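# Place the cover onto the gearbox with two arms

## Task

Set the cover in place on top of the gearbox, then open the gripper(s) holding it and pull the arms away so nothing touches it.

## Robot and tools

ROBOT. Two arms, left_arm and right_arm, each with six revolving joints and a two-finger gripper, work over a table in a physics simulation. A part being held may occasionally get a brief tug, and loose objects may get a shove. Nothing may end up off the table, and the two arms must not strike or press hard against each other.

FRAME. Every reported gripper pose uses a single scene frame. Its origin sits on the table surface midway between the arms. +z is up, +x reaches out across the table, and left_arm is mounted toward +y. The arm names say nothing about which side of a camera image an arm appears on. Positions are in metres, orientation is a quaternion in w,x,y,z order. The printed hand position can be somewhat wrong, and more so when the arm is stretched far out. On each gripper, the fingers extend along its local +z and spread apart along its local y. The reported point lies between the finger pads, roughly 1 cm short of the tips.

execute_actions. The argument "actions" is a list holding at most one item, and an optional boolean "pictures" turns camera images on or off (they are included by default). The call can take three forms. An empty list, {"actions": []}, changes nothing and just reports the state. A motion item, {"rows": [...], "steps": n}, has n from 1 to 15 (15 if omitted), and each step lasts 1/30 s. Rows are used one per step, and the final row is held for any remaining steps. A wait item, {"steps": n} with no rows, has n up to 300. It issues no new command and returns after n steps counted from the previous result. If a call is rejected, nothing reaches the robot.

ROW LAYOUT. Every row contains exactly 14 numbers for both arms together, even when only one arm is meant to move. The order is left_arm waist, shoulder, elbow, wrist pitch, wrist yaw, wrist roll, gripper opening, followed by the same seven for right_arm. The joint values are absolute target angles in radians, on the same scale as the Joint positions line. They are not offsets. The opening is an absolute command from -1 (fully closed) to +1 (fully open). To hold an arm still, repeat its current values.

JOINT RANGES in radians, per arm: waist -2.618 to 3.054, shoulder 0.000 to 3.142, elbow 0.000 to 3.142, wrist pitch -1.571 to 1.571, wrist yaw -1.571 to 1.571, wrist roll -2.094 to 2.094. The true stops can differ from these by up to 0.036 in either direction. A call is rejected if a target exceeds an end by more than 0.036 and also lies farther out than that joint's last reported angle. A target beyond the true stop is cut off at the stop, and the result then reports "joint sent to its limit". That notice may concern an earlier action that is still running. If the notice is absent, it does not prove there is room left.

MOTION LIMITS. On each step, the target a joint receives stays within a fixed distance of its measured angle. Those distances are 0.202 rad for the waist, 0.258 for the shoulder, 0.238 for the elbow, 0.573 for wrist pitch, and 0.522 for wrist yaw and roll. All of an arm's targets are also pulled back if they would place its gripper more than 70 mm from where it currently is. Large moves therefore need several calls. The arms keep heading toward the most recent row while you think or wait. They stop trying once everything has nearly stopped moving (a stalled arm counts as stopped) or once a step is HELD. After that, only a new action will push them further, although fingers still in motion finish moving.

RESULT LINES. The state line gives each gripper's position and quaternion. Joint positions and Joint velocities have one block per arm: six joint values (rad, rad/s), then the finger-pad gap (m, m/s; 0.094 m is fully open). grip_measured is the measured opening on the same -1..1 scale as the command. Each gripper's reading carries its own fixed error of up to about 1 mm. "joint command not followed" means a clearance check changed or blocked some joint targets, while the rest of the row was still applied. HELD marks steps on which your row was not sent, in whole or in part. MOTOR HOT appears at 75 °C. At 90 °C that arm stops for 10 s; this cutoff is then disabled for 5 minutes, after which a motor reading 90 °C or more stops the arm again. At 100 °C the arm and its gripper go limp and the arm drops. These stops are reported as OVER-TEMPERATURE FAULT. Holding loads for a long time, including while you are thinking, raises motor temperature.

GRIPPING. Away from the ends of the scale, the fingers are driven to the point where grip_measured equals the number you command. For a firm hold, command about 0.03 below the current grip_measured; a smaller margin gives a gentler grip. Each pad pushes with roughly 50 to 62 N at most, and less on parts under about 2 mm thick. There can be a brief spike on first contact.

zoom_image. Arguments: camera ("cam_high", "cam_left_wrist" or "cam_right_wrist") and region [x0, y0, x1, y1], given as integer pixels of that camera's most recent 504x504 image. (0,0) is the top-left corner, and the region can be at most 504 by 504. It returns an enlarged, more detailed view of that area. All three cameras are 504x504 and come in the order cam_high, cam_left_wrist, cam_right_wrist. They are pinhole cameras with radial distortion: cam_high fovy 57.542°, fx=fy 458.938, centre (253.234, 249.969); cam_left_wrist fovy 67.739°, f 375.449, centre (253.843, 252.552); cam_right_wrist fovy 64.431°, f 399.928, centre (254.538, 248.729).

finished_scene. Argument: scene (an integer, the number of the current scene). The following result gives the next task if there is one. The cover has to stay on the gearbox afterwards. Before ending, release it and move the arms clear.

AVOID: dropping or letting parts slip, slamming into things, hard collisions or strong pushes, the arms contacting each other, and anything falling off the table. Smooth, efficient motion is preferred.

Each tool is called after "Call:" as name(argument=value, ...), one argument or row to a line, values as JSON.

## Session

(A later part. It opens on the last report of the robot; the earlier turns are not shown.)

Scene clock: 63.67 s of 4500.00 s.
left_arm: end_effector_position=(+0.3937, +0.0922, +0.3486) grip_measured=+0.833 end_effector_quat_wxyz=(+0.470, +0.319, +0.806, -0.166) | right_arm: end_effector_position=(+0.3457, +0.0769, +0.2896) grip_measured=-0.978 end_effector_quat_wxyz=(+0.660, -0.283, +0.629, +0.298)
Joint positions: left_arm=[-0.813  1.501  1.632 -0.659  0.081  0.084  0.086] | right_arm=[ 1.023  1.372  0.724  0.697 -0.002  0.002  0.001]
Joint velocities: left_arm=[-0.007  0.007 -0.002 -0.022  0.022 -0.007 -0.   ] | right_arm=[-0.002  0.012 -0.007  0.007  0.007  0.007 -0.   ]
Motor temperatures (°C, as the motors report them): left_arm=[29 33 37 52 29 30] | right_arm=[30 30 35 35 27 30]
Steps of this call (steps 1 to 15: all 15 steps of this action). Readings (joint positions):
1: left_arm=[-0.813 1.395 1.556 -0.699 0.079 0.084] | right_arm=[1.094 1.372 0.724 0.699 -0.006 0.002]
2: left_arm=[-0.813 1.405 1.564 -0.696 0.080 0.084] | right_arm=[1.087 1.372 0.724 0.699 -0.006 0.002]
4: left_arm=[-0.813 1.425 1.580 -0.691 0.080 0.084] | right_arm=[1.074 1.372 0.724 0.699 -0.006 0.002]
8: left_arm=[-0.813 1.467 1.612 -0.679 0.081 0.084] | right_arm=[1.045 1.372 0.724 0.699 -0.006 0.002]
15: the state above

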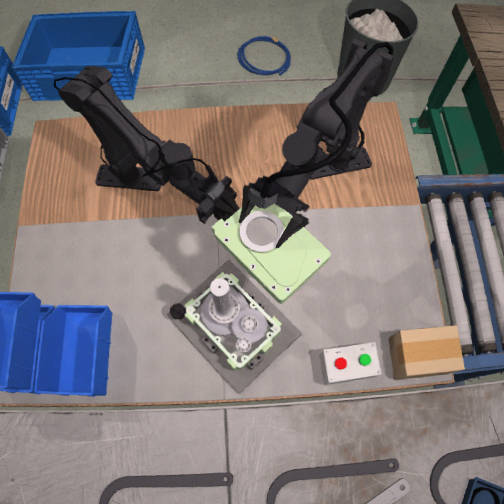

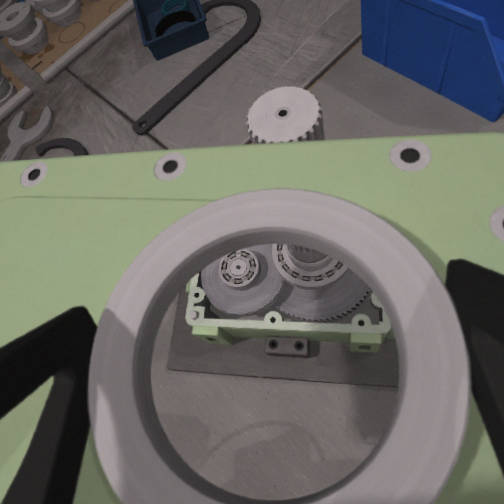

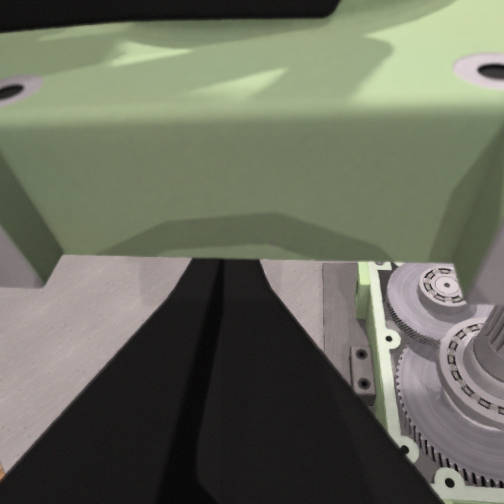

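Call:
execute_actions(
  actions=[
    {"rows":[[-0.822,1.488,1.71,-0.524,0.085,0.13,0.75,1.005,1.34,0.795,0.815,0,0,-1],[-0.824,1.506,1.73,-0.525,0.085,0.13,0.75,0.995,1.34,0.8,0.82,0,0,-1],[-0.826,1.524,1.75,-0.526,0.085,0.13,0.75,0.985,1.335,0.8,0.825,0,0,-1],[-0.828,1.542,1.77,-0.527,0.085,0.13,0.75,0.975,1.335,0.8,0.83,0,0,-1],[-0.83,1.56,1.79,-0.528,0.085,0.13,0.75,0.965,1.335,0.8,0.83,0,0,-1],[-0.832,1.578,1.81,-0.529,0.085,0.13,0.75,0.955,1.335,0.8,0.83,0,0,-1],[-0.834,1.596,1.83,-0.53,0.085,0.13,0.75,0.945,1.335,0.8,0.83,0,0,-1],[-0.836,1.614,1.85,-0.532,0.085,0.13,0.75,0.935,1.335,0.8,0.83,0,0,-1],[-0.838,1.632,1.87,-0.534,0.085,0.13,0.75,0.925,1.335,0.8,0.83,0,0,-1],[-0.84,1.65,1.89,-0.536,0.085,0.13,0.75,0.915,1.335,0.8,0.83,0,0,-1],[-0.842,1.668,1.91,-0.538,0.085,0.13,0.75,0.905,1.335,0.8,0.83,0,0,-1],[-0.844,1.686,1.93,-0.54,0.085,0.13,0.75,0.895,1.335,0.8,0.83,0,0,-1],[-0.846,1.704,1.95,-0.542,0.085,0.13,0.75,0.885,1.335,0.8,0.83,0,0,-1],[-0.848,1.72,1.97,-0.544,0.085,0.13,0.75,0.875,1.335,0.8,0.83,0,0,-1],[-0.85,1.735,1.99,-0.546,0.085,0.13,0.75,0.865,1.335,0.8,0.83,0,0,-1]],"steps":15},
  ],
  pictures=false,
)

Call:
execute_actions(
  actions=[
    {"steps":10},
  ],
)

Scene clock: 66.43 s of 4500.00 s.
left_arm: end_effector_position=(+0.4391, +0.0498, +0.3573) grip_measured=+0.833 end_effector_quat_wxyz=(+0.478, +0.324, +0.798, -0.173) | right_arm: end_effector_position=(+0.3898, +0.0336, +0.2993) grip_measured=-0.978 end_effector_quat_wxyz=(+0.688, -0.235, +0.638, +0.254)
Joint positions: left_arm=[-0.829  1.736  1.897 -0.667  0.082  0.084  0.086] | right_arm=[0.886 1.372 0.739 0.709 0.001 0.002 0.001]
Joint velocities: left_arm=[-0.061  0.525  0.569  0.037  0.007 -0.081 -0.   ] | right_arm=[-0.281 -0.002  0.007 -0.007  0.081 -0.007 -0.001]
Motor temperatures (°C, as the motors report them): left_arm=[29 33 38 52 29 30] | right_arm=[30 31 36 36 27 30]
Steps of this call (steps 1 to 15: the robot went on to your last target; steps 16 to 68: nothing new was sent; steps 69 to 83: all 15 steps of this action). Readings (joint positions):
69: left_arm=[-0.813 1.502 1.635 -0.660 0.081 0.084] | right_arm=[1.021 1.372 0.724 0.697 -0.003 0.002]
70: left_arm=[-0.813 1.508 1.643 -0.664 0.081 0.084] | right_arm=[1.019 1.372 0.726 0.697 -0.004 0.002]
72: left_arm=[-0.813 1.532 1.675 -0.669 0.081 0.084] | right_arm=[1.005 1.372 0.731 0.698 -0.005 0.002]
76: left_arm=[-0.815 1.605 1.759 -0.667 0.082 0.084] | right_arm=[0.960 1.372 0.738 0.708 -0.005 0.002]
83: the state above

Scene clock: 66.77 s of 4500.00 s.
left_arm: end_effector_position=(+0.4454, +0.0422, +0.3555) grip_measured=+0.833 end_effector_quat_wxyz=(+0.479, +0.325, +0.796, -0.174) | right_arm: end_effector_position=(+0.3962, +0.0262, +0.2977) grip_measured=-0.978 end_effector_quat_wxyz=(+0.689, -0.227, +0.643, +0.245)
Joint positions: left_arm=[-0.833  1.771  1.929 -0.66   0.083  0.084  0.086] | right_arm=[0.867 1.372 0.739 0.702 0.007 0.002 0.001]
Joint velocities: left_arm=[-0.007  0.002 -0.002  0.066 -0.007  0.037 -0.001] | right_arm=[ 0.007 -0.007 -0.007  0.037 -0.037 -0.037 -0.001]
Motor temperatures (°C, as the motors report them): left_arm=[29 33 38 52 29 30] | right_arm=[30 31 36 36 27 30]
Steps of this call (steps 1 to 10: the robot went on to your last target). Readings (joint positions):
1: left_arm=[-0.831 1.751 1.913 -0.665 0.082 0.084] | right_arm=[0.878 1.372 0.739 0.709 0.003 0.002]
2: left_arm=[-0.832 1.762 1.923 -0.662 0.082 0.084] | right_arm=[0.871 1.372 0.739 0.708 0.005 0.002]
4: left_arm=[-0.833 1.771 1.929 -0.659 0.083 0.084] | right_arm=[0.867 1.372 0.739 0.704 0.007 0.002]
8: left_arm=[-0.833 1.771 1.929 -0.660 0.083 0.084] | right_arm=[0.867 1.372 0.739 0.702 0.007 0.002]
10: the state above

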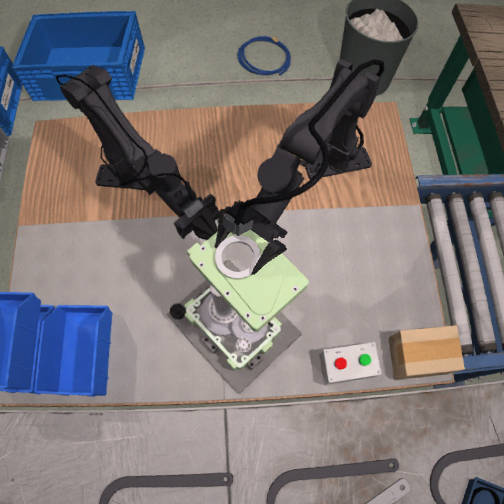

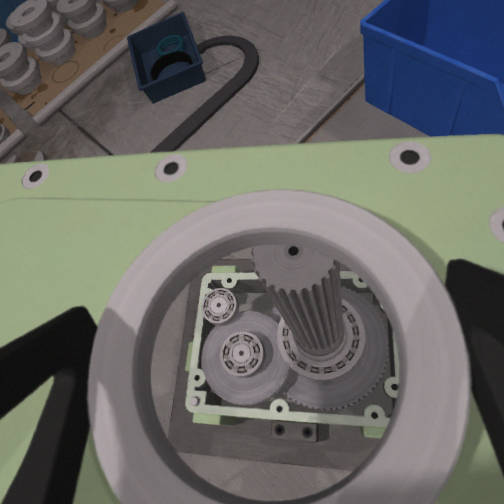

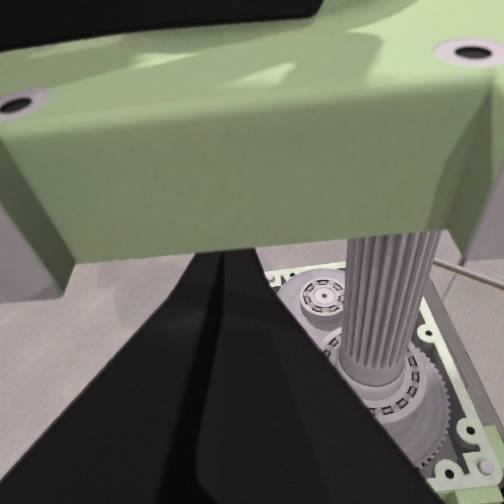

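Call:
execute_actions(
  actions=[
    {"rows":[[-0.851,1.755,2.015,-0.555,0.084,0.13,0.75,0.85,1.34,0.802,0.832,0,0,-1],[-0.852,1.777,2.045,-0.565,0.083,0.13,0.75,0.84,1.344,0.804,0.834,0,0,-1],[-0.853,1.80,2.075,-0.575,0.082,0.13,0.75,0.83,1.348,0.806,0.836,0,0,-1],[-0.854,1.822,2.105,-0.585,0.081,0.13,0.75,0.82,1.352,0.808,0.838,0,0,-1],[-0.855,1.844,2.135,-0.595,0.08,0.13,0.75,0.81,1.356,0.81,0.84,0,0,-1],[-0.856,1.866,2.165,-0.605,0.079,0.13,0.75,0.80,1.36,0.812,0.842,0,0,-1],[-0.857,1.888,2.195,-0.615,0.078,0.13,0.75,0.79,1.364,0.814,0.844,0,0,-1],[-0.858,1.91,2.225,-0.625,0.077,0.13,0.75,0.78,1.368,0.816,0.846,0,0,-1],[-0.859,1.933,2.257,-0.633,0.076,0.13,0.75,0.77,1.373,0.818,0.848,0,0,-1],[-0.86,1.956,2.289,-0.641,0.075,0.13,0.75,0.76,1.378,0.82,0.85,0,0,-1],[-0.861,1.98,2.321,-0.649,0.074,0.13,0.75,0.75,1.383,0.822,0.852,0,0,-1],[-0.862,2.003,2.353,-0.657,0.073,0.13,0.75,0.74,1.388,0.824,0.854,0,0,-1],[-0.863,2.026,2.385,-0.665,0.072,0.13,0.75,0.73,1.392,0.826,0.856,0,0,-1],[-0.864,2.05,2.417,-0.673,0.071,0.13,0.75,0.72,1.396,0.828,0.858,0,0,-1],[-0.865,2.073,2.447,-0.68,0.07,0.13,0.75,0.712,1.4,0.83,0.86,0,0,-1]],"steps":15},
  ],
  pictures=false,
)

Call:
execute_actions(
  actions=[
    {"steps":12},
  ],
)

Scene clock: 70.97 s of 4500.00 s.
left_arm: end_effector_position=(+0.4900, -0.0013, +0.3567) grip_measured=+0.833 end_effector_quat_wxyz=(+0.482, +0.330, +0.792, -0.179) | right_arm: end_effector_position=(+0.4376, -0.0183, +0.2994) grip_measured=-0.978 end_effector_quat_wxyz=(+0.707, -0.184, +0.653, +0.200)
Joint positions: left_arm=[-0.847  2.067  2.337 -0.763  0.083  0.085  0.086] | right_arm=[0.732 1.407 0.762 0.725 0.003 0.002 0.001]
Joint velocities: left_arm=[-0.012  0.706  0.911 -0.242 -0.037 -0.022  0.001] | right_arm=[-0.256  0.144  0.027 -0.007 -0.066  0.007 -0.001]
Motor temperatures (°C, as the motors report them): left_arm=[29 35 39 52 29 30] | right_arm=[30 31 37 37 27 30]
Steps of this call (steps 1 to 30: the robot went on to your last target; steps 31 to 90: nothing new was sent; then 0.70 s passed at rest; steps 91 to 105: all 15 steps of this action). Readings (joint positions):
91: left_arm=[-0.833 1.773 1.934 -0.664 0.083 0.084] | right_arm=[0.865 1.372 0.739 0.702 0.006 0.002]
92: left_arm=[-0.833 1.781 1.948 -0.674 0.083 0.084] | right_arm=[0.862 1.372 0.739 0.703 0.003 0.002]
94: left_arm=[-0.834 1.811 1.997 -0.696 0.083 0.084] | right_arm=[0.849 1.372 0.739 0.711 0.000 0.002]
98: left_arm=[-0.841 1.900 2.117 -0.717 0.083 0.084] | right_arm=[0.804 1.375 0.746 0.718 0.001 0.002]
105: the state above

Scene clock: 71.37 s of 4500.00 s.
left_arm: end_effector_position=(+0.4982, -0.0068, +0.3478) grip_measured=+0.833 end_effector_quat_wxyz=(+0.478, +0.330, +0.795, -0.175) | right_arm: end_effector_position=(+0.4449, -0.0239, +0.2904) grip_measured=-0.978 end_effector_quat_wxyz=(+0.701, -0.180, +0.663, +0.192)
Joint positions: left_arm=[-0.848  2.117  2.389 -0.776  0.075  0.085  0.086] | right_arm=[0.714 1.425 0.763 0.719 0.004 0.002 0.001]
Joint velocities: left_arm=[-0.007  0.022 -0.017 -0.022 -0.007 -0.037 -0.001] | right_arm=[ 0.017 -0.017  0.012 -0.022  0.051 -0.066  0.   ]
Motor temperatures (°C, as the motors report them): left_arm=[29 35 39 51 29 30] | right_arm=[30 31 37 37 27 30]
Steps of this call (steps 1 to 12: the robot went on to your last target). Readings (joint positions):
1: left_arm=[-0.847 2.087 2.361 -0.765 0.083 0.085] | right_arm=[0.724 1.412 0.763 0.725 0.004 0.002]
2: left_arm=[-0.848 2.101 2.375 -0.765 0.083 0.085] | right_arm=[0.718 1.415 0.763 0.725 0.006 0.002]
4: left_arm=[-0.848 2.114 2.383 -0.766 0.081 0.085] | right_arm=[0.714 1.422 0.763 0.720 0.007 0.002]
8: left_arm=[-0.848 2.117 2.385 -0.775 0.075 0.085] | right_arm=[0.714 1.425 0.763 0.715 0.005 0.002]
12: the state above

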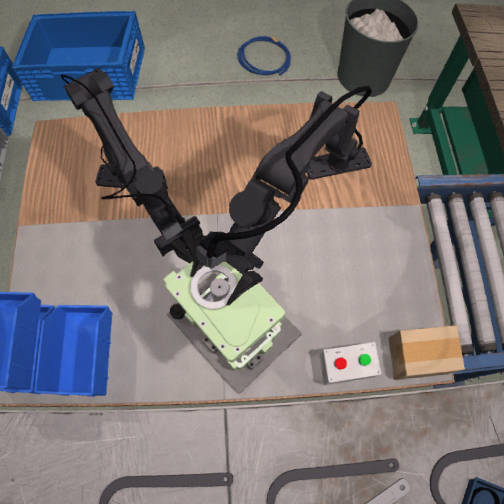

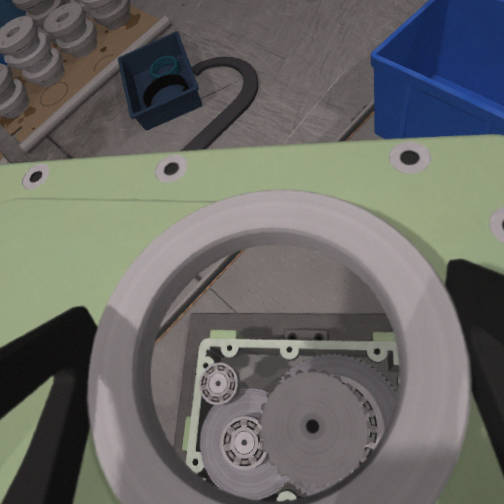

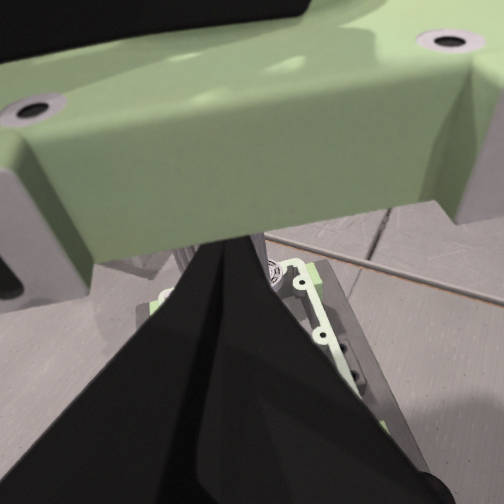

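Call:
execute_actions(
  actions=[
    {"rows":[[-0.865,2.055,2.42,-0.675,0.07,0.13,0.75,0.72,1.4,0.825,0.865,0,0,-1],[-0.865,2.04,2.40,-0.67,0.07,0.13,0.75,0.725,1.4,0.82,0.87,0,0,-1],[-0.865,2.03,2.38,-0.66,0.07,0.13,0.75,0.73,1.4,0.81,0.875,0,0,-1],[-0.865,2.02,2.36,-0.65,0.07,0.13,0.75,0.733,1.4,0.805,0.88,0,0,-1],[-0.865,2.01,2.345,-0.64,0.07,0.13,0.75,0.736,1.4,0.80,0.885,0,0,-1],[-0.865,2.005,2.33,-0.63,0.07,0.13,0.75,0.739,1.4,0.795,0.89,0,0,-1],[-0.865,2.0,2.315,-0.62,0.07,0.13,0.75,0.742,1.402,0.79,0.895,0,0,-1],[-0.865,1.995,2.30,-0.61,0.07,0.13,0.75,0.742,1.404,0.783,0.9,0,0,-1],[-0.865,1.99,2.285,-0.60,0.07,0.13,0.75,0.742,1.406,0.776,0.907,0,0,-1],[-0.865,1.985,2.27,-0.59,0.07,0.13,0.75,0.742,1.409,0.769,0.914,0,0,-1],[-0.865,1.98,2.255,-0.58,0.07,0.13,0.75,0.742,1.412,0.762,0.921,0,0,-1],[-0.865,1.975,2.24,-0.572,0.07,0.13,0.75,0.742,1.415,0.755,0.928,0,0,-1],[-0.865,1.97,2.225,-0.564,0.07,0.13,0.75,0.742,1.418,0.748,0.935,0,0,-1],[-0.865,1.965,2.21,-0.557,0.07,0.13,0.75,0.742,1.42,0.742,0.943,0,0,-1],[-0.865,1.96,2.2,-0.55,0.07,0.13,0.75,0.742,1.423,0.738,0.95,0,0,-1]],"steps":15},
  ],
  pictures=false,
)

Call:
execute_actions(
  actions=[
    {"steps":12},
  ],
)

Scene clock: 75.00 s of 4500.00 s.
left_arm: end_effector_position=(+0.4891, +0.0027, +0.3460) grip_measured=+0.833 end_effector_quat_wxyz=(+0.483, +0.327, +0.794, -0.171) | right_arm: end_effector_position=(+0.4366, -0.0155, +0.2889) grip_measured=-0.978 end_effector_quat_wxyz=(+0.706, -0.187, +0.652, +0.204)
Joint positions: left_arm=[-0.848  2.019  2.219 -0.694  0.064  0.085  0.086] | right_arm=[ 0.737  1.431  0.734  0.777 -0.001  0.002  0.001]
Joint velocities: left_arm=[-0.012 -0.129 -0.383  0.198 -0.007  0.022  0.   ] | right_arm=[-0.002  0.1   -0.188  0.212 -0.007  0.007  0.   ]
Motor temperatures (°C, as the motors report them): left_arm=[29 38 39 51 29 30] | right_arm=[30 32 37 39 27 30]
Steps of this call (steps 1 to 30: the robot went on to your last target; steps 31 to 90: nothing new was sent; then 0.13 s passed at rest; steps 91 to 105: all 15 steps of this action). Readings (joint positions):
91: left_arm=[-0.848 2.117 2.389 -0.777 0.075 0.085] | right_arm=[0.714 1.425 0.763 0.719 0.004 0.002]
92: left_arm=[-0.848 2.116 2.389 -0.777 0.075 0.085] | right_arm=[0.714 1.425 0.763 0.719 0.004 0.002]
94: left_arm=[-0.848 2.106 2.374 -0.772 0.074 0.085] | right_arm=[0.717 1.425 0.763 0.721 0.004 0.002]
98: left_arm=[-0.848 2.068 2.317 -0.755 0.062 0.085] | right_arm=[0.732 1.425 0.763 0.727 0.003 0.002]
105: the state above

Scene clock: 75.40 s of 4500.00 s.
left_arm: end_effector_position=(+0.4899, +0.0023, +0.3358) grip_measured=+0.833 end_effector_quat_wxyz=(+0.477, +0.328, +0.798, -0.169) | right_arm: end_effector_position=(+0.4366, -0.0151, +0.2790) grip_measured=-0.978 end_effector_quat_wxyz=(+0.702, -0.189, +0.656, +0.203)
Joint positions: left_arm=[-0.848  2.017  2.186 -0.679  0.063  0.085  0.086] | right_arm=[ 0.737  1.444  0.716  0.795 -0.002  0.002  0.001]
Joint velocities: left_arm=[ 0.002 -0.022 -0.012 -0.051 -0.051 -0.007 -0.   ] | right_arm=[-0.007 -0.017 -0.002 -0.037 -0.051 -0.051 -0.001]
Motor temperatures (°C, as the motors report them): left_arm=[29 38 39 51 29 30] | right_arm=[30 32 37 39 27 30]
Steps of this call (steps 1 to 12: the robot went on to your last target). Readings (joint positions):
1: left_arm=[-0.848 2.017 2.208 -0.689 0.064 0.085] | right_arm=[0.737 1.435 0.729 0.783 -0.002 0.002]
2: left_arm=[-0.848 2.017 2.201 -0.687 0.064 0.085] | right_arm=[0.737 1.438 0.724 0.787 -0.002 0.002]
4: left_arm=[-0.848 2.017 2.190 -0.685 0.063 0.085] | right_arm=[0.737 1.443 0.719 0.787 -0.003 0.002]
8: left_arm=[-0.848 2.017 2.186 -0.683 0.062 0.085] | right_arm=[0.737 1.444 0.716 0.790 -0.005 0.002]
12: the state above

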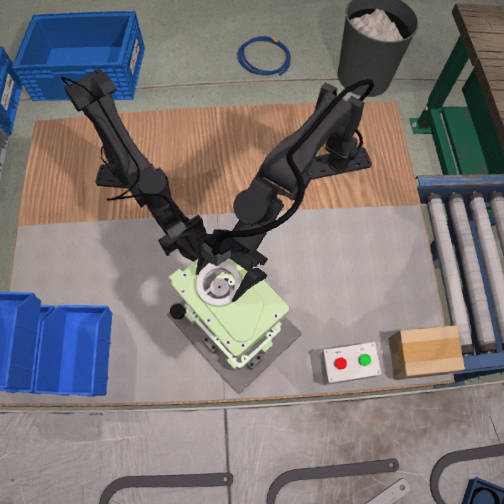

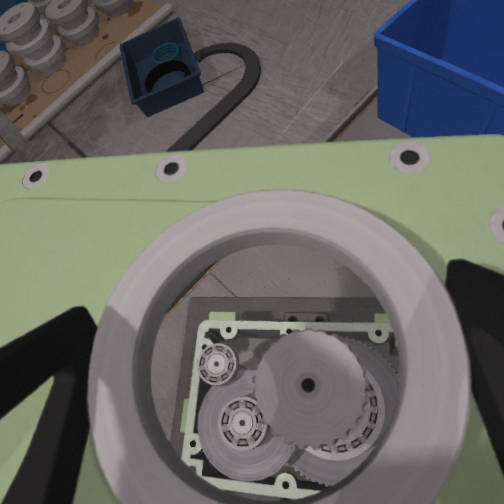

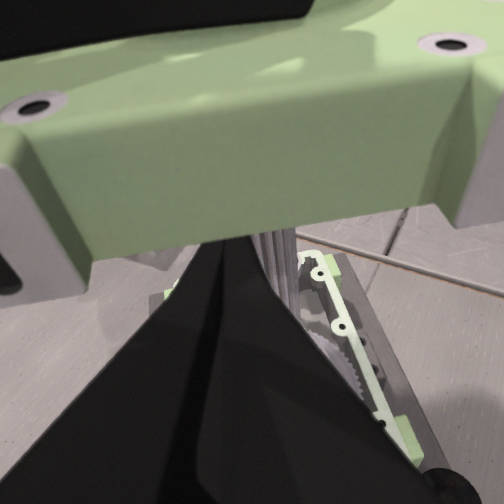

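Call:
execute_actions(
  actions=[
    {"rows":[[-0.868,1.956,2.181,-0.536,0.07,0.12,0.75,0.74,1.432,0.729,0.966,0,0,-1],[-0.871,1.952,2.162,-0.522,0.07,0.11,0.75,0.74,1.441,0.721,0.982,0,0,-1],[-0.873,1.948,2.143,-0.508,0.07,0.1,0.75,0.74,1.45,0.712,0.998,0,0,-1],[-0.873,1.944,2.124,-0.494,0.07,0.09,0.75,0.74,1.459,0.704,1.014,0,0,-1],[-0.873,1.94,2.105,-0.48,0.07,0.09,0.75,0.74,1.468,0.695,1.03,0,0,-1],[-0.873,1.936,2.086,-0.466,0.07,0.09,0.75,0.74,1.477,0.687,1.046,0,0,-1],[-0.873,1.932,2.067,-0.452,0.07,0.09,0.75,0.74,1.486,0.678,1.062,0,0,-1],[-0.873,1.928,2.048,-0.438,0.07,0.09,0.75,0.74,1.495,0.67,1.078,0,0,-1],[-0.873,1.924,2.029,-0.424,0.07,0.09,0.75,0.74,1.504,0.661,1.094,0,0,-1],[-0.873,1.92,2.01,-0.41,0.07,0.09,0.75,0.74,1.513,0.653,1.11,0,0,-1],[-0.873,1.917,1.991,-0.396,0.07,0.09,0.75,0.74,1.522,0.644,1.126,0,0,-1],[-0.873,1.914,1.972,-0.382,0.07,0.09,0.75,0.74,1.531,0.636,1.142,0,0,-1],[-0.873,1.911,1.953,-0.368,0.07,0.09,0.75,0.74,1.54,0.627,1.158,0,0,-1],[-0.873,1.908,1.935,-0.354,0.07,0.09,0.75,0.74,1.55,0.619,1.174,0,0,-1],[-0.873,1.905,1.917,-0.34,0.07,0.09,0.75,0.74,1.56,0.61,1.19,0,0,-1]],"steps":15},
  ],
  pictures=false,
)

Call:
execute_actions(
  actions=[
    {"steps":15},
  ],
)

Scene clock: 77.67 s of 4500.00 s.
left_arm: end_effector_position=(+0.4905, +0.0024, +0.2800) grip_measured=+0.833 end_effector_quat_wxyz=(+0.456, +0.319, +0.813, -0.169) | right_arm: end_effector_position=(+0.4362, -0.0156, +0.2245) grip_measured=-0.978 end_effector_quat_wxyz=(+0.689, -0.192, +0.670, +0.199)
Joint positions: left_arm=[-0.848  1.977  1.937 -0.516  0.06   0.057  0.086] | right_arm=[ 0.737  1.562  0.609  0.981 -0.001  0.002  0.001]
Joint velocities: left_arm=[-0.017 -0.046 -0.549  0.344 -0.037 -0.066  0.   ] | right_arm=[ 0.012  0.295 -0.256  0.359 -0.037 -0.037 -0.001]
Motor temperatures (°C, as the motors report them): left_arm=[29 40 39 52 29 30] | right_arm=[30 32 37 39 27 30]
Steps of this call (steps 1 to 30: the robot went on to your last target; steps 31 to 53: nothing new was sent; steps 54 to 68: all 15 steps of this action). Readings (joint positions):
54: left_arm=[-0.848 2.017 2.184 -0.676 0.063 0.084] | right_arm=[0.737 1.444 0.716 0.796 -0.002 0.002]
55: left_arm=[-0.848 2.014 2.176 -0.669 0.063 0.082] | right_arm=[0.737 1.447 0.715 0.801 -0.001 0.002]
57: left_arm=[-0.848 2.004 2.149 -0.649 0.063 0.077] | right_arm=[0.737 1.457 0.705 0.828 0.001 0.002]
61: left_arm=[-0.848 1.987 2.076 -0.603 0.061 0.067] | right_arm=[0.737 1.489 0.674 0.890 0.000 0.002]
68: the state above

Scene clock: 78.17 s of 4500.00 s.
left_arm: end_effector_position=(+0.4895, +0.0013, +0.2769) grip_measured=+0.833 end_effector_quat_wxyz=(+0.460, +0.317, +0.811, -0.173) | right_arm: end_effector_position=(+0.4352, -0.0167, +0.2218) grip_measured=-0.978 end_effector_quat_wxyz=(+0.696, -0.189, +0.663, +0.200)
Joint positions: left_arm=[-0.85   1.965  1.897 -0.476  0.06   0.05   0.086] | right_arm=[0.737 1.585 0.588 1.047 0.001 0.002 0.001]
Joint velocities: left_arm=[-0.002  0.007  0.002 -0.007  0.022  0.095 -0.   ] | right_arm=[ 0.027  0.022 -0.007  0.022 -0.007 -0.007  0.   ]
Motor temperatures (°C, as the motors report them): left_arm=[29 40 39 52 29 30] | right_arm=[30 32 37 40 27 30]
Steps of this call (steps 1 to 15: the robot went on to your last target). Readings (joint positions):
1: left_arm=[-0.848 1.977 1.921 -0.506 0.060 0.055] | right_arm=[0.737 1.571 0.601 0.991 -0.002 0.002]
2: left_arm=[-0.848 1.977 1.910 -0.501 0.060 0.054] | right_arm=[0.737 1.578 0.595 0.998 -0.003 0.002]
4: left_arm=[-0.848 1.977 1.898 -0.496 0.060 0.052] | right_arm=[0.737 1.585 0.589 1.004 -0.007 0.002]
8: left_arm=[-0.849 1.974 1.897 -0.486 0.060 0.050] | right_arm=[0.737 1.585 0.588 1.020 -0.004 0.002]
15: the state above

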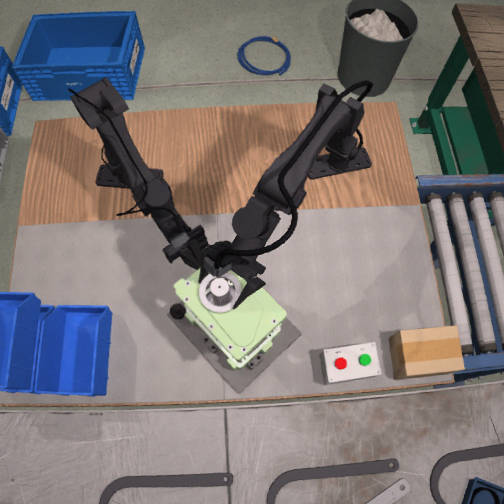

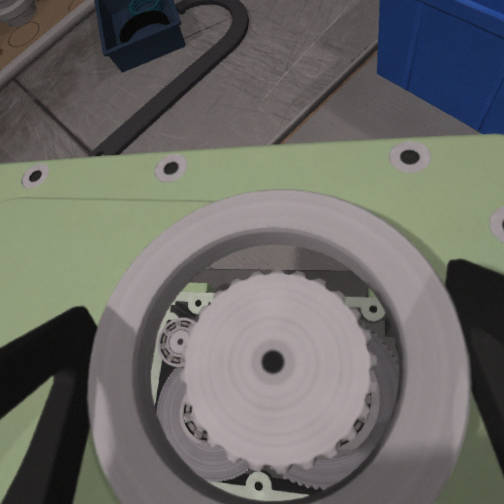

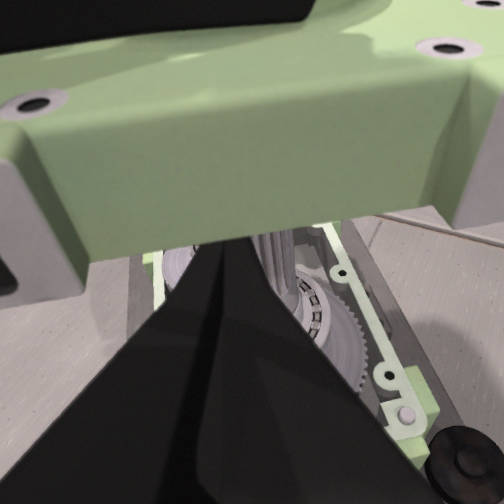

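Call:
execute_actions(
  actions=[
    {"rows":[[-0.87,1.902,1.898,-0.322,0.07,0.1,0.75,0.742,1.565,0.608,1.187,0,0,-1],[-0.87,1.9,1.879,-0.304,0.07,0.1,0.75,0.744,1.57,0.606,1.184,0,0,-1],[-0.87,1.897,1.86,-0.286,0.07,0.1,0.75,0.746,1.575,0.604,1.181,0,0,-1],[-0.87,1.894,1.841,-0.268,0.07,0.1,0.75,0.748,1.58,0.602,1.178,0,0,-1],[-0.87,1.892,1.822,-0.25,0.07,0.1,0.75,0.75,1.585,0.6,1.175,0,0,-1],[-0.87,1.889,1.803,-0.232,0.07,0.1,0.75,0.752,1.59,0.598,1.172,0,0,-1],[-0.87,1.886,1.784,-0.214,0.07,0.1,0.75,0.754,1.595,0.596,1.169,0,0,-1],[-0.87,1.884,1.765,-0.196,0.07,0.1,0.75,0.755,1.6,0.594,1.166,0,0,-1],[-0.87,1.881,1.746,-0.178,0.07,0.1,0.75,0.755,1.605,0.592,1.163,0,0,-1],[-0.87,1.878,1.727,-0.16,0.07,0.1,0.75,0.755,1.61,0.59,1.16,0,0,-1],[-0.87,1.876,1.708,-0.143,0.07,0.1,0.75,0.755,1.615,0.588,1.158,0,0,-1],[-0.87,1.873,1.69,-0.126,0.07,0.1,0.75,0.755,1.62,0.585,1.156,0,0,-1],[-0.87,1.87,1.672,-0.109,0.07,0.1,0.75,0.755,1.625,0.582,1.154,0,0,-1],[-0.87,1.868,1.654,-0.092,0.07,0.1,0.75,0.755,1.63,0.58,1.152,0,0,-1],[-0.87,1.865,1.635,-0.075,0.07,0.1,0.75,0.755,1.635,0.577,1.15,0,0,-1]],"steps":15},
  ],
  pictures=false,
)

Call:
execute_actions(
  actions=[
    {"steps":15},
  ],
)

Call:
zoom_image(
  camera="cam_high",
  region=[150, 220, 310, 380],
)

Scene clock: 80.70 s of 4500.00 s.
left_arm: end_effector_position=(+0.4874, +0.0039, +0.2345) grip_measured=+0.833 end_effector_quat_wxyz=(+0.469, +0.317, +0.806, -0.171) | right_arm: end_effector_position=(+0.4337, -0.0133, +0.1776) grip_measured=-0.978 end_effector_quat_wxyz=(+0.657, -0.202, +0.700, +0.191)
Joint positions: left_arm=[-0.851  1.927  1.66  -0.258  0.055  0.056  0.086] | right_arm=[0.746 1.649 0.563 1.022 0.005 0.002 0.001]
Joint velocities: left_arm=[-0.007 -0.007 -0.554  0.549 -0.007 -0.037  0.001] | right_arm=[ 0.017  0.154 -0.085 -0.139  0.037 -0.007 -0.   ]
Motor temperatures (°C, as the motors report them): left_arm=[29 41 38 52 29 30] | right_arm=[30 32 36 40 27 30]
Steps of this call (steps 1 to 15: the robot went on to your last target; steps 16 to 61: nothing new was sent; steps 62 to 76: all 15 steps of this action). Readings (joint positions):
62: left_arm=[-0.851 1.965 1.897 -0.475 0.060 0.050] | right_arm=[0.737 1.585 0.588 1.047 0.002 0.002]
63: left_arm=[-0.851 1.964 1.891 -0.468 0.060 0.051] | right_arm=[0.737 1.585 0.588 1.047 0.003 0.002]
65: left_arm=[-0.851 1.955 1.865 -0.440 0.061 0.051] | right_arm=[0.737 1.588 0.588 1.047 0.004 0.002]
69: left_arm=[-0.851 1.937 1.794 -0.373 0.056 0.054] | right_arm=[0.740 1.608 0.588 1.044 0.005 0.002]
76: the state above

Scene clock: 81.20 s of 4500.00 s.
left_arm: end_effector_position=(+0.4862, +0.0048, +0.2225) grip_measured=+0.833 end_effector_quat_wxyz=(+0.466, +0.318, +0.808, -0.170) | right_arm: end_effector_position=(+0.4312, -0.0119, +0.1645) grip_measured=-0.978 end_effector_quat_wxyz=(+0.644, -0.208, +0.712, +0.189)
Joint positions: left_arm=[-0.851  1.927  1.618 -0.223  0.055  0.058  0.086] | right_arm=[0.751 1.662 0.555 1.008 0.003 0.002 0.001]
Joint velocities: left_arm=[-0.002 -0.002 -0.007 -0.007 -0.037  0.007 -0.   ] | right_arm=[ 0.007 -0.007  0.007 -0.022 -0.051  0.037 -0.   ]
Motor temperatures (°C, as the motors report them): left_arm=[29 42 38 52 29 30] | right_arm=[30 32 36 40 27 30]
Steps of this call (steps 1 to 15: the robot went on to your last target). Readings (joint positions):
1: left_arm=[-0.851 1.927 1.644 -0.245 0.055 0.056] | right_arm=[0.747 1.654 0.561 1.017 0.004 0.002]
2: left_arm=[-0.851 1.927 1.633 -0.238 0.055 0.056] | right_arm=[0.748 1.658 0.559 1.012 0.003 0.002]
4: left_arm=[-0.851 1.927 1.620 -0.233 0.055 0.056] | right_arm=[0.751 1.662 0.555 1.004 -0.001 0.002]
8: left_arm=[-0.851 1.927 1.618 -0.227 0.055 0.057] | right_arm=[0.751 1.662 0.555 1.006 0.001 0.002]
15: the state above

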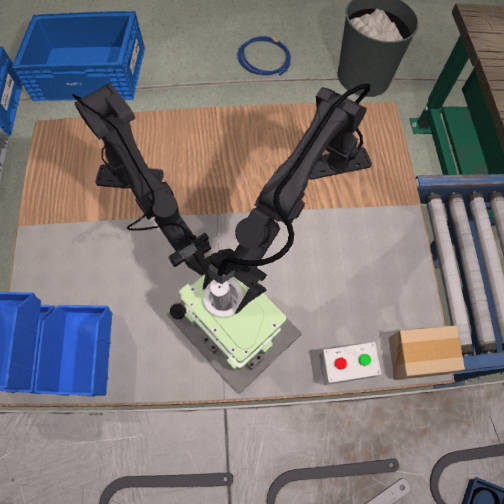

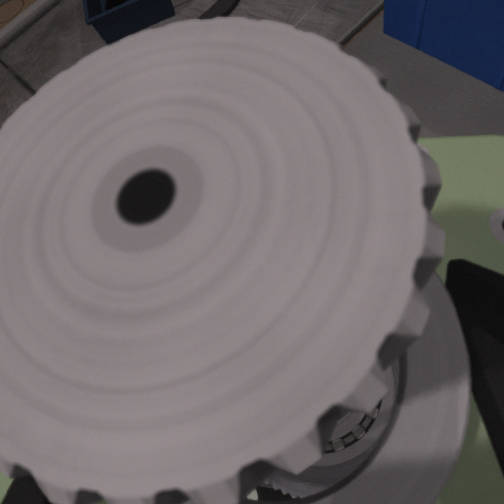

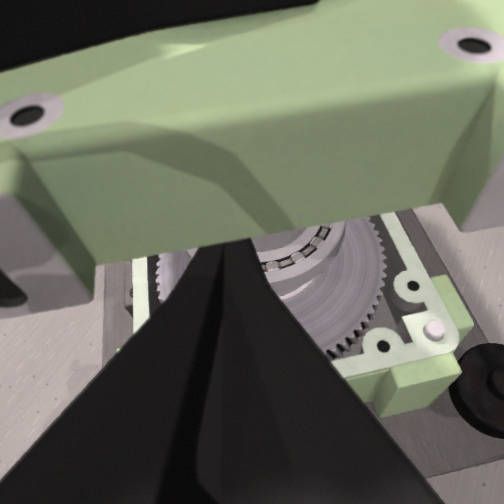

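Region (150, 220, 310, 380) of cam_high's 504x504 image, scaled by 3.150, with more detail than that image has.

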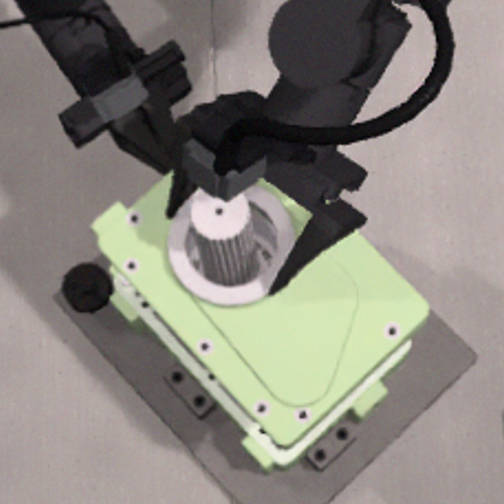

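Call:
execute_actions(
  actions=[
    {"rows":[[-0.87,1.862,1.623,-0.058,0.07,0.1,0.75,0.757,1.637,0.577,1.145,0,0,-1],[-0.87,1.86,1.611,-0.042,0.07,0.1,0.75,0.759,1.639,0.578,1.14,0,0,-1],[-0.87,1.859,1.6,-0.028,0.07,0.1,0.75,0.761,1.641,0.578,1.135,0,0,-1],[-0.87,1.858,1.588,-0.015,0.07,0.1,0.75,0.762,1.643,0.579,1.13,0,0,-1],[-0.87,1.857,1.576,-0.002,0.07,0.1,0.75,0.762,1.646,0.579,1.125,0,0,-1],[-0.87,1.856,1.565,0.011,0.07,0.1,0.75,0.762,1.648,0.58,1.12,0,0,-1],[-0.87,1.855,1.553,0.024,0.07,0.1,0.75,0.762,1.651,0.58,1.115,0,0,-1],[-0.87,1.854,1.542,0.036,0.07,0.1,0.75,0.762,1.653,0.581,1.11,0,0,-1],[-0.87,1.853,1.53,0.048,0.07,0.1,0.75,0.762,1.656,0.582,1.105,0,0,-1],[-0.87,1.852,1.519,0.06,0.07,0.1,0.75,0.762,1.658,0.582,1.1,0,0,-1],[-0.87,1.851,1.507,0.072,0.07,0.1,0.75,0.762,1.661,0.583,1.095,0,0,-1],[-0.87,1.85,1.496,0.084,0.07,0.1,0.75,0.762,1.663,0.583,1.09,0,0,-1],[-0.87,1.85,1.484,0.096,0.07,0.1,0.75,0.762,1.666,0.584,1.085,0,0,-1],[-0.87,1.85,1.473,0.108,0.07,0.1,0.75,0.762,1.668,0.585,1.08,0,0,-1],[-0.87,1.85,1.462,0.12,0.07,0.1,0.75,0.762,1.67,0.585,1.075,0,0,-1]],"steps":15},
  ],
  pictures=false,
)

Call:
execute_actions(
  actions=[
    {"steps":15},
  ],
)

Call:
zoom_image(
  camera="cam_high",
  region=[150, 220, 310, 380],
)

Scene clock: 84.10 s of 4500.00 s.
left_arm: end_effector_position=(+0.4837, +0.0070, +0.2021) grip_measured=+0.833 end_effector_quat_wxyz=(+0.485, +0.314, +0.797, -0.175) | right_arm: end_effector_position=(+0.4300, -0.0114, +0.1429) grip_measured=-0.978 end_effector_quat_wxyz=(+0.619, -0.215, +0.733, +0.182)
Joint positions: left_arm=[-0.851  1.909  1.474 -0.053  0.054  0.058  0.086] | right_arm=[0.754 1.686 0.555 0.962 0.004 0.002 0.001]
Joint velocities: left_arm=[ 0.007 -0.012 -0.33   0.388  0.037 -0.007 -0.001] | right_arm=[ 0.037  0.09  -0.012 -0.183 -0.022 -0.007 -0.001]
Motor temperatures (°C, as the motors report them): left_arm=[29 43 38 53 29 30] | right_arm=[30 32 36 41 27 30]
Steps of this call (steps 1 to 15: the robot went on to your last target; steps 16 to 72: nothing new was sent; steps 73 to 87: all 15 steps of this action). Readings (joint positions):
73: left_arm=[-0.851 1.927 1.618 -0.222 0.055 0.058] | right_arm=[0.751 1.662 0.555 1.008 0.003 0.002]
74: left_arm=[-0.851 1.927 1.614 -0.217 0.055 0.058] | right_arm=[0.751 1.662 0.555 1.008 0.003 0.002]
76: left_arm=[-0.851 1.922 1.597 -0.195 0.055 0.058] | right_arm=[0.751 1.662 0.555 1.007 0.004 0.002]
80: left_arm=[-0.851 1.912 1.554 -0.143 0.055 0.058] | right_arm=[0.751 1.666 0.555 0.996 0.004 0.002]
87: the state above

Scene clock: 84.60 s of 4500.00 s.
left_arm: end_effector_position=(+0.4839, +0.0065, +0.2018) grip_measured=+0.833 end_effector_quat_wxyz=(+0.492, +0.314, +0.792, -0.177) | right_arm: end_effector_position=(+0.4300, -0.0115, +0.1413) grip_measured=-0.978 end_effector_quat_wxyz=(+0.617, -0.215, +0.735, +0.181)
Joint positions: left_arm=[-0.851  1.907  1.453 -0.018  0.055  0.06   0.086] | right_arm=[0.754 1.689 0.555 0.96  0.006 0.002 0.001]
Joint velocities: left_arm=[-0.007 -0.002 -0.002  0.007  0.022  0.022  0.001] | right_arm=[-0.017  0.027 -0.007 -0.022 -0.007 -0.051  0.001]
Motor temperatures (°C, as the motors report them): left_arm=[29 43 38 53 29 30] | right_arm=[30 32 36 41 27 30]
Steps of this call (steps 1 to 15: the robot went on to your last target). Readings (joint positions):
1: left_arm=[-0.851 1.908 1.465 -0.039 0.055 0.058] | right_arm=[0.754 1.689 0.555 0.961 0.004 0.002]
2: left_arm=[-0.851 1.907 1.460 -0.033 0.055 0.060] | right_arm=[0.754 1.689 0.555 0.960 0.004 0.002]
4: left_arm=[-0.851 1.907 1.456 -0.024 0.055 0.060] | right_arm=[0.754 1.689 0.555 0.960 0.004 0.002]
8: left_arm=[-0.851 1.907 1.454 -0.019 0.055 0.060] | right_arm=[0.754 1.689 0.555 0.960 0.005 0.002]
15: the state above

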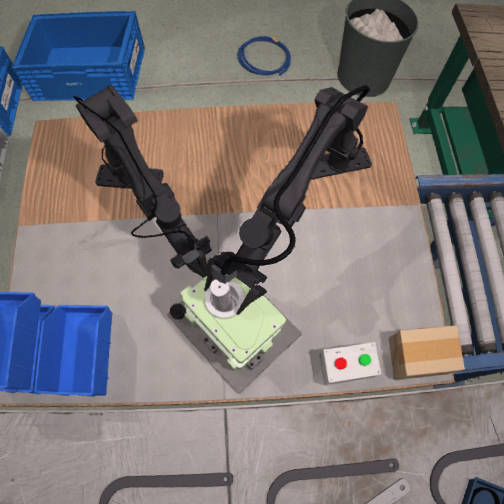

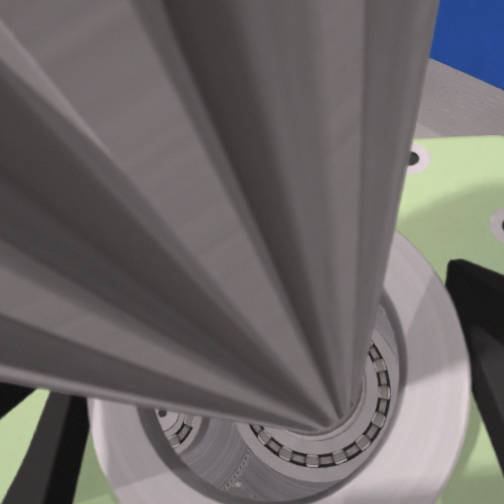

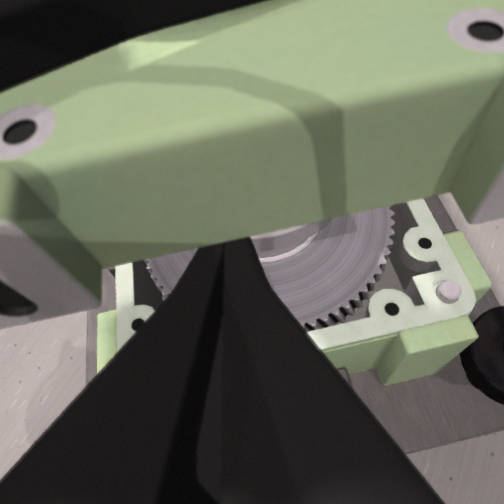

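Region (150, 220, 310, 380) of cam_high's 504x504 image, scaled by 3.150, with more detail than that image has.

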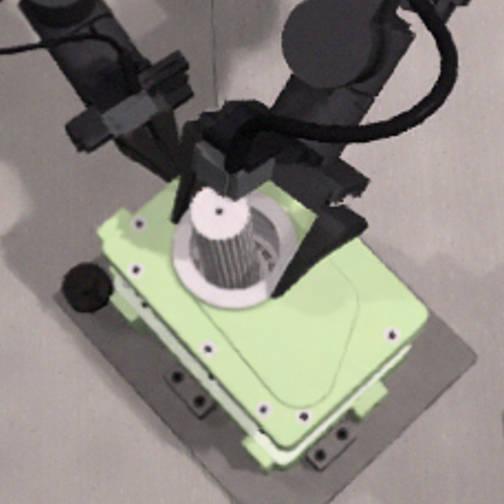

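Call:
execute_actions(
  actions=[
    {"rows":[[-0.87,1.852,1.457,0.126,0.07,0.1,0.75,0.762,1.673,0.586,1.07,0,0,-1],[-0.87,1.854,1.452,0.132,0.07,0.1,0.75,0.762,1.676,0.587,1.065,0,0,-1],[-0.87,1.856,1.447,0.138,0.07,0.1,0.75,0.762,1.679,0.588,1.06,0,0,-1],[-0.87,1.858,1.442,0.144,0.07,0.1,0.75,0.762,1.682,0.589,1.055,0,0,-1],[-0.87,1.86,1.437,0.15,0.07,0.1,0.75,0.762,1.685,0.59,1.05,0,0,-1],[-0.87,1.862,1.432,0.157,0.07,0.1,0.75,0.762,1.688,0.591,1.044,0,0,-1],[-0.87,1.864,1.427,0.164,0.07,0.1,0.75,0.762,1.691,0.592,1.038,0,0,-1],[-0.87,1.866,1.422,0.171,0.07,0.1,0.75,0.762,1.694,0.593,1.032,0,0,-1],[-0.87,1.868,1.417,0.178,0.07,0.1,0.75,0.762,1.697,0.594,1.026,0,0,-1],[-0.87,1.87,1.412,0.185,0.07,0.1,0.75,0.762,1.70,0.595,1.02,0,0,-1]],"steps":15},
  ],
  pictures=false,
)

Call:
execute_actions(
  actions=[
    {"steps":10},
  ],
)

Scene clock: 86.80 s of 4500.00 s.
left_arm: end_effector_position=(+0.4851, +0.0045, +0.2012) grip_measured=+0.833 end_effector_quat_wxyz=(+0.510, +0.313, +0.780, -0.183) | right_arm: end_effector_position=(+0.4304, -0.0116, +0.1374) grip_measured=-0.978 end_effector_quat_wxyz=(+0.614, -0.215, +0.738, +0.180)
Joint positions: left_arm=[-0.851  1.907  1.41   0.069  0.06   0.065  0.086] | right_arm=[0.754 1.699 0.555 0.962 0.008 0.002 0.001]
Joint velocities: left_arm=[-0.012  0.012 -0.012 -0.081 -0.007 -0.037 -0.001] | right_arm=[-0.012  0.007 -0.007 -0.051 -0.051 -0.066  0.001]
Motor temperatures (°C, as the motors report them): left_arm=[29 44 38 53 29 30] | right_arm=[30 32 36 41 27 30]
Steps of this call (steps 1 to 15: the robot went on to your last target; steps 16 to 51: nothing new was sent; steps 52 to 66: all 15 steps of this action). Readings (joint positions):
52: left_arm=[-0.851 1.907 1.453 -0.018 0.055 0.060] | right_arm=[0.754 1.689 0.555 0.960 0.006 0.002]
53: left_arm=[-0.851 1.907 1.452 -0.017 0.055 0.060] | right_arm=[0.754 1.689 0.555 0.959 0.006 0.002]
55: left_arm=[-0.851 1.907 1.445 -0.004 0.055 0.060] | right_arm=[0.754 1.689 0.555 0.958 0.006 0.002]
59: left_arm=[-0.851 1.907 1.429 0.030 0.056 0.063] | right_arm=[0.754 1.693 0.555 0.958 0.008 0.002]
66: the state above

Scene clock: 87.13 s of 4500.00 s.
left_arm: end_effector_position=(+0.4852, +0.0044, +0.2012) grip_measured=+0.833 end_effector_quat_wxyz=(+0.510, +0.314, +0.780, -0.183) | right_arm: end_effector_position=(+0.4304, -0.0116, +0.1373) grip_measured=-0.978 end_effector_quat_wxyz=(+0.614, -0.215, +0.738, +0.180)
Joint positions: left_arm=[-0.851  1.907  1.409  0.072  0.06   0.065  0.086] | right_arm=[0.754 1.699 0.555 0.962 0.008 0.002 0.001]
Joint velocities: left_arm=[-0.007  0.002 -0.002 -0.037 -0.081  0.022 -0.001] | right_arm=[-0.002 -0.002  0.012 -0.007  0.051  0.022 -0.   ]
Motor temperatures (°C, as the motors report them): left_arm=[29 44 38 53 29 30] | right_arm=[30 32 36 41 27 30]
Steps of this call (steps 1 to 10: the robot went on to your last target). Readings (joint positions):
1: left_arm=[-0.851 1.907 1.410 0.070 0.060 0.065] | right_arm=[0.754 1.699 0.555 0.962 0.008 0.002]
2: left_arm=[-0.851 1.907 1.410 0.071 0.060 0.065] | right_arm=[0.754 1.699 0.555 0.962 0.008 0.002]
4: left_arm=[-0.851 1.907 1.409 0.071 0.060 0.065] | right_arm=[0.754 1.699 0.555 0.962 0.008 0.002]
8: left_arm=[-0.851 1.907 1.409 0.072 0.060 0.065] | right_arm=[0.754 1.699 0.555 0.962 0.008 0.002]
10: the state above

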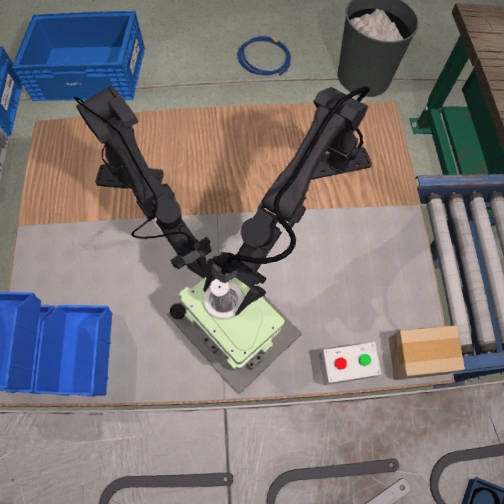

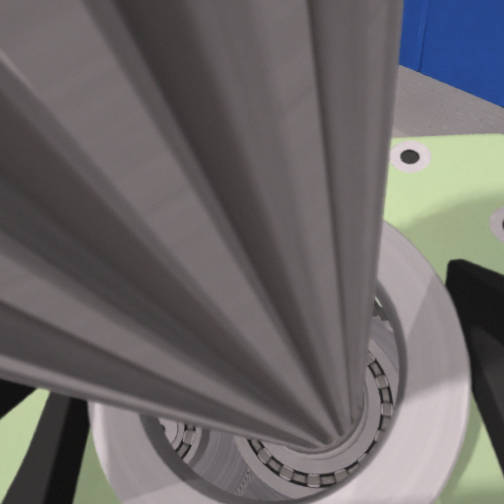

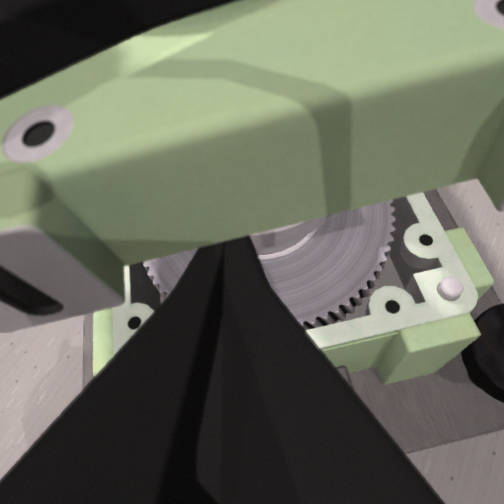

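Call:
execute_actions(
  actions=[
    {"rows":[[-0.87,1.86,1.415,0.19,0.07,0.1,0.75,0.765,1.695,0.595,1.035,0,0,-1],[-0.87,1.85,1.417,0.195,0.07,0.1,0.75,0.768,1.69,0.595,1.05,0,0,-1],[-0.87,1.84,1.417,0.2,0.07,0.1,0.75,0.771,1.685,0.595,1.065,0,0,-1],[-0.87,1.83,1.415,0.2,0.07,0.1,0.75,0.774,1.68,0.595,1.08,0,0,-1],[-0.87,1.82,1.413,0.2,0.07,0.1,0.75,0.777,1.672,0.595,1.095,0,0,-1],[-0.87,1.81,1.411,0.2,0.07,0.1,0.75,0.78,1.665,0.595,1.11,0,0,-1],[-0.87,1.805,1.41,0.2,0.07,0.1,0.75,0.78,1.66,0.595,1.12,0,0,-1]],"steps":15},
  ],
)

Scene clock: 89.40 s of 4500.00 s.
left_arm: end_effector_position=(+0.4811, +0.0108, +0.2093) grip_measured=+0.833 end_effector_quat_wxyz=(+0.514, +0.311, +0.779, -0.177) | right_arm: end_effector_position=(+0.4275, -0.0048, +0.1451) grip_measured=-0.978 end_effector_quat_wxyz=(+0.624, -0.218, +0.726, +0.188)
Joint positions: left_arm=[-0.851  1.871  1.391  0.06   0.046  0.068  0.086] | right_arm=[0.77  1.699 0.555 0.994 0.008 0.002 0.001]
Joint velocities: left_arm=[ 0.012 -0.002 -0.007 -0.007 -0.066 -0.037 -0.   ] | right_arm=[-0.017 -0.007  0.002 -0.022 -0.037  0.022  0.   ]
Motor temperatures (°C, as the motors report them): left_arm=[29 44 37 53 29 30] | right_arm=[30 32 36 41 27 30]
Steps of this call (steps 1 to 15: the robot went on to your last target; steps 16 to 53: nothing new was sent; steps 54 to 68: all 15 steps of this action). Readings (joint positions):
54: left_arm=[-0.851 1.907 1.409 0.072 0.060 0.065] | right_arm=[0.754 1.699 0.555 0.963 0.008 0.002]
55: left_arm=[-0.851 1.906 1.409 0.072 0.060 0.066] | right_arm=[0.755 1.699 0.555 0.964 0.008 0.002]
57: left_arm=[-0.851 1.903 1.408 0.072 0.060 0.067] | right_arm=[0.757 1.699 0.555 0.966 0.008 0.002]
61: left_arm=[-0.851 1.886 1.393 0.065 0.053 0.067] | right_arm=[0.768 1.699 0.555 0.970 0.008 0.002]
68: the state above

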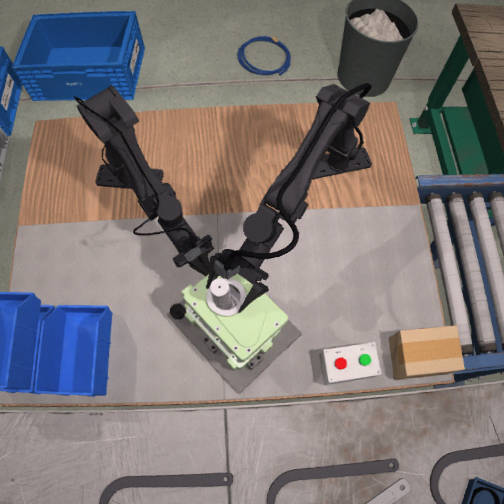

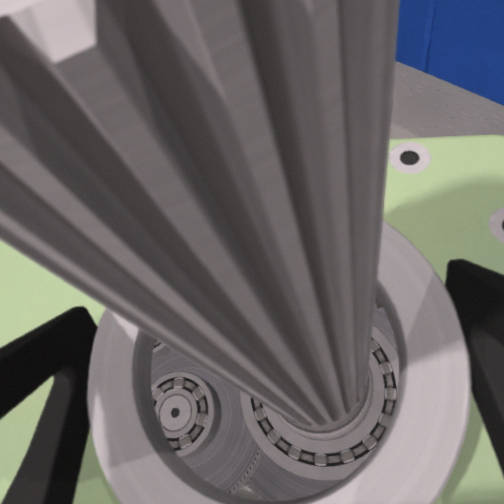

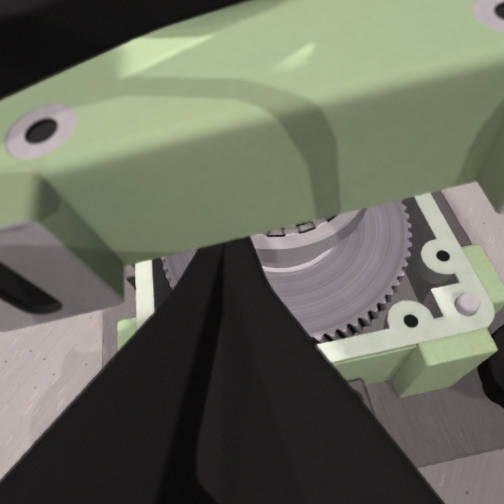

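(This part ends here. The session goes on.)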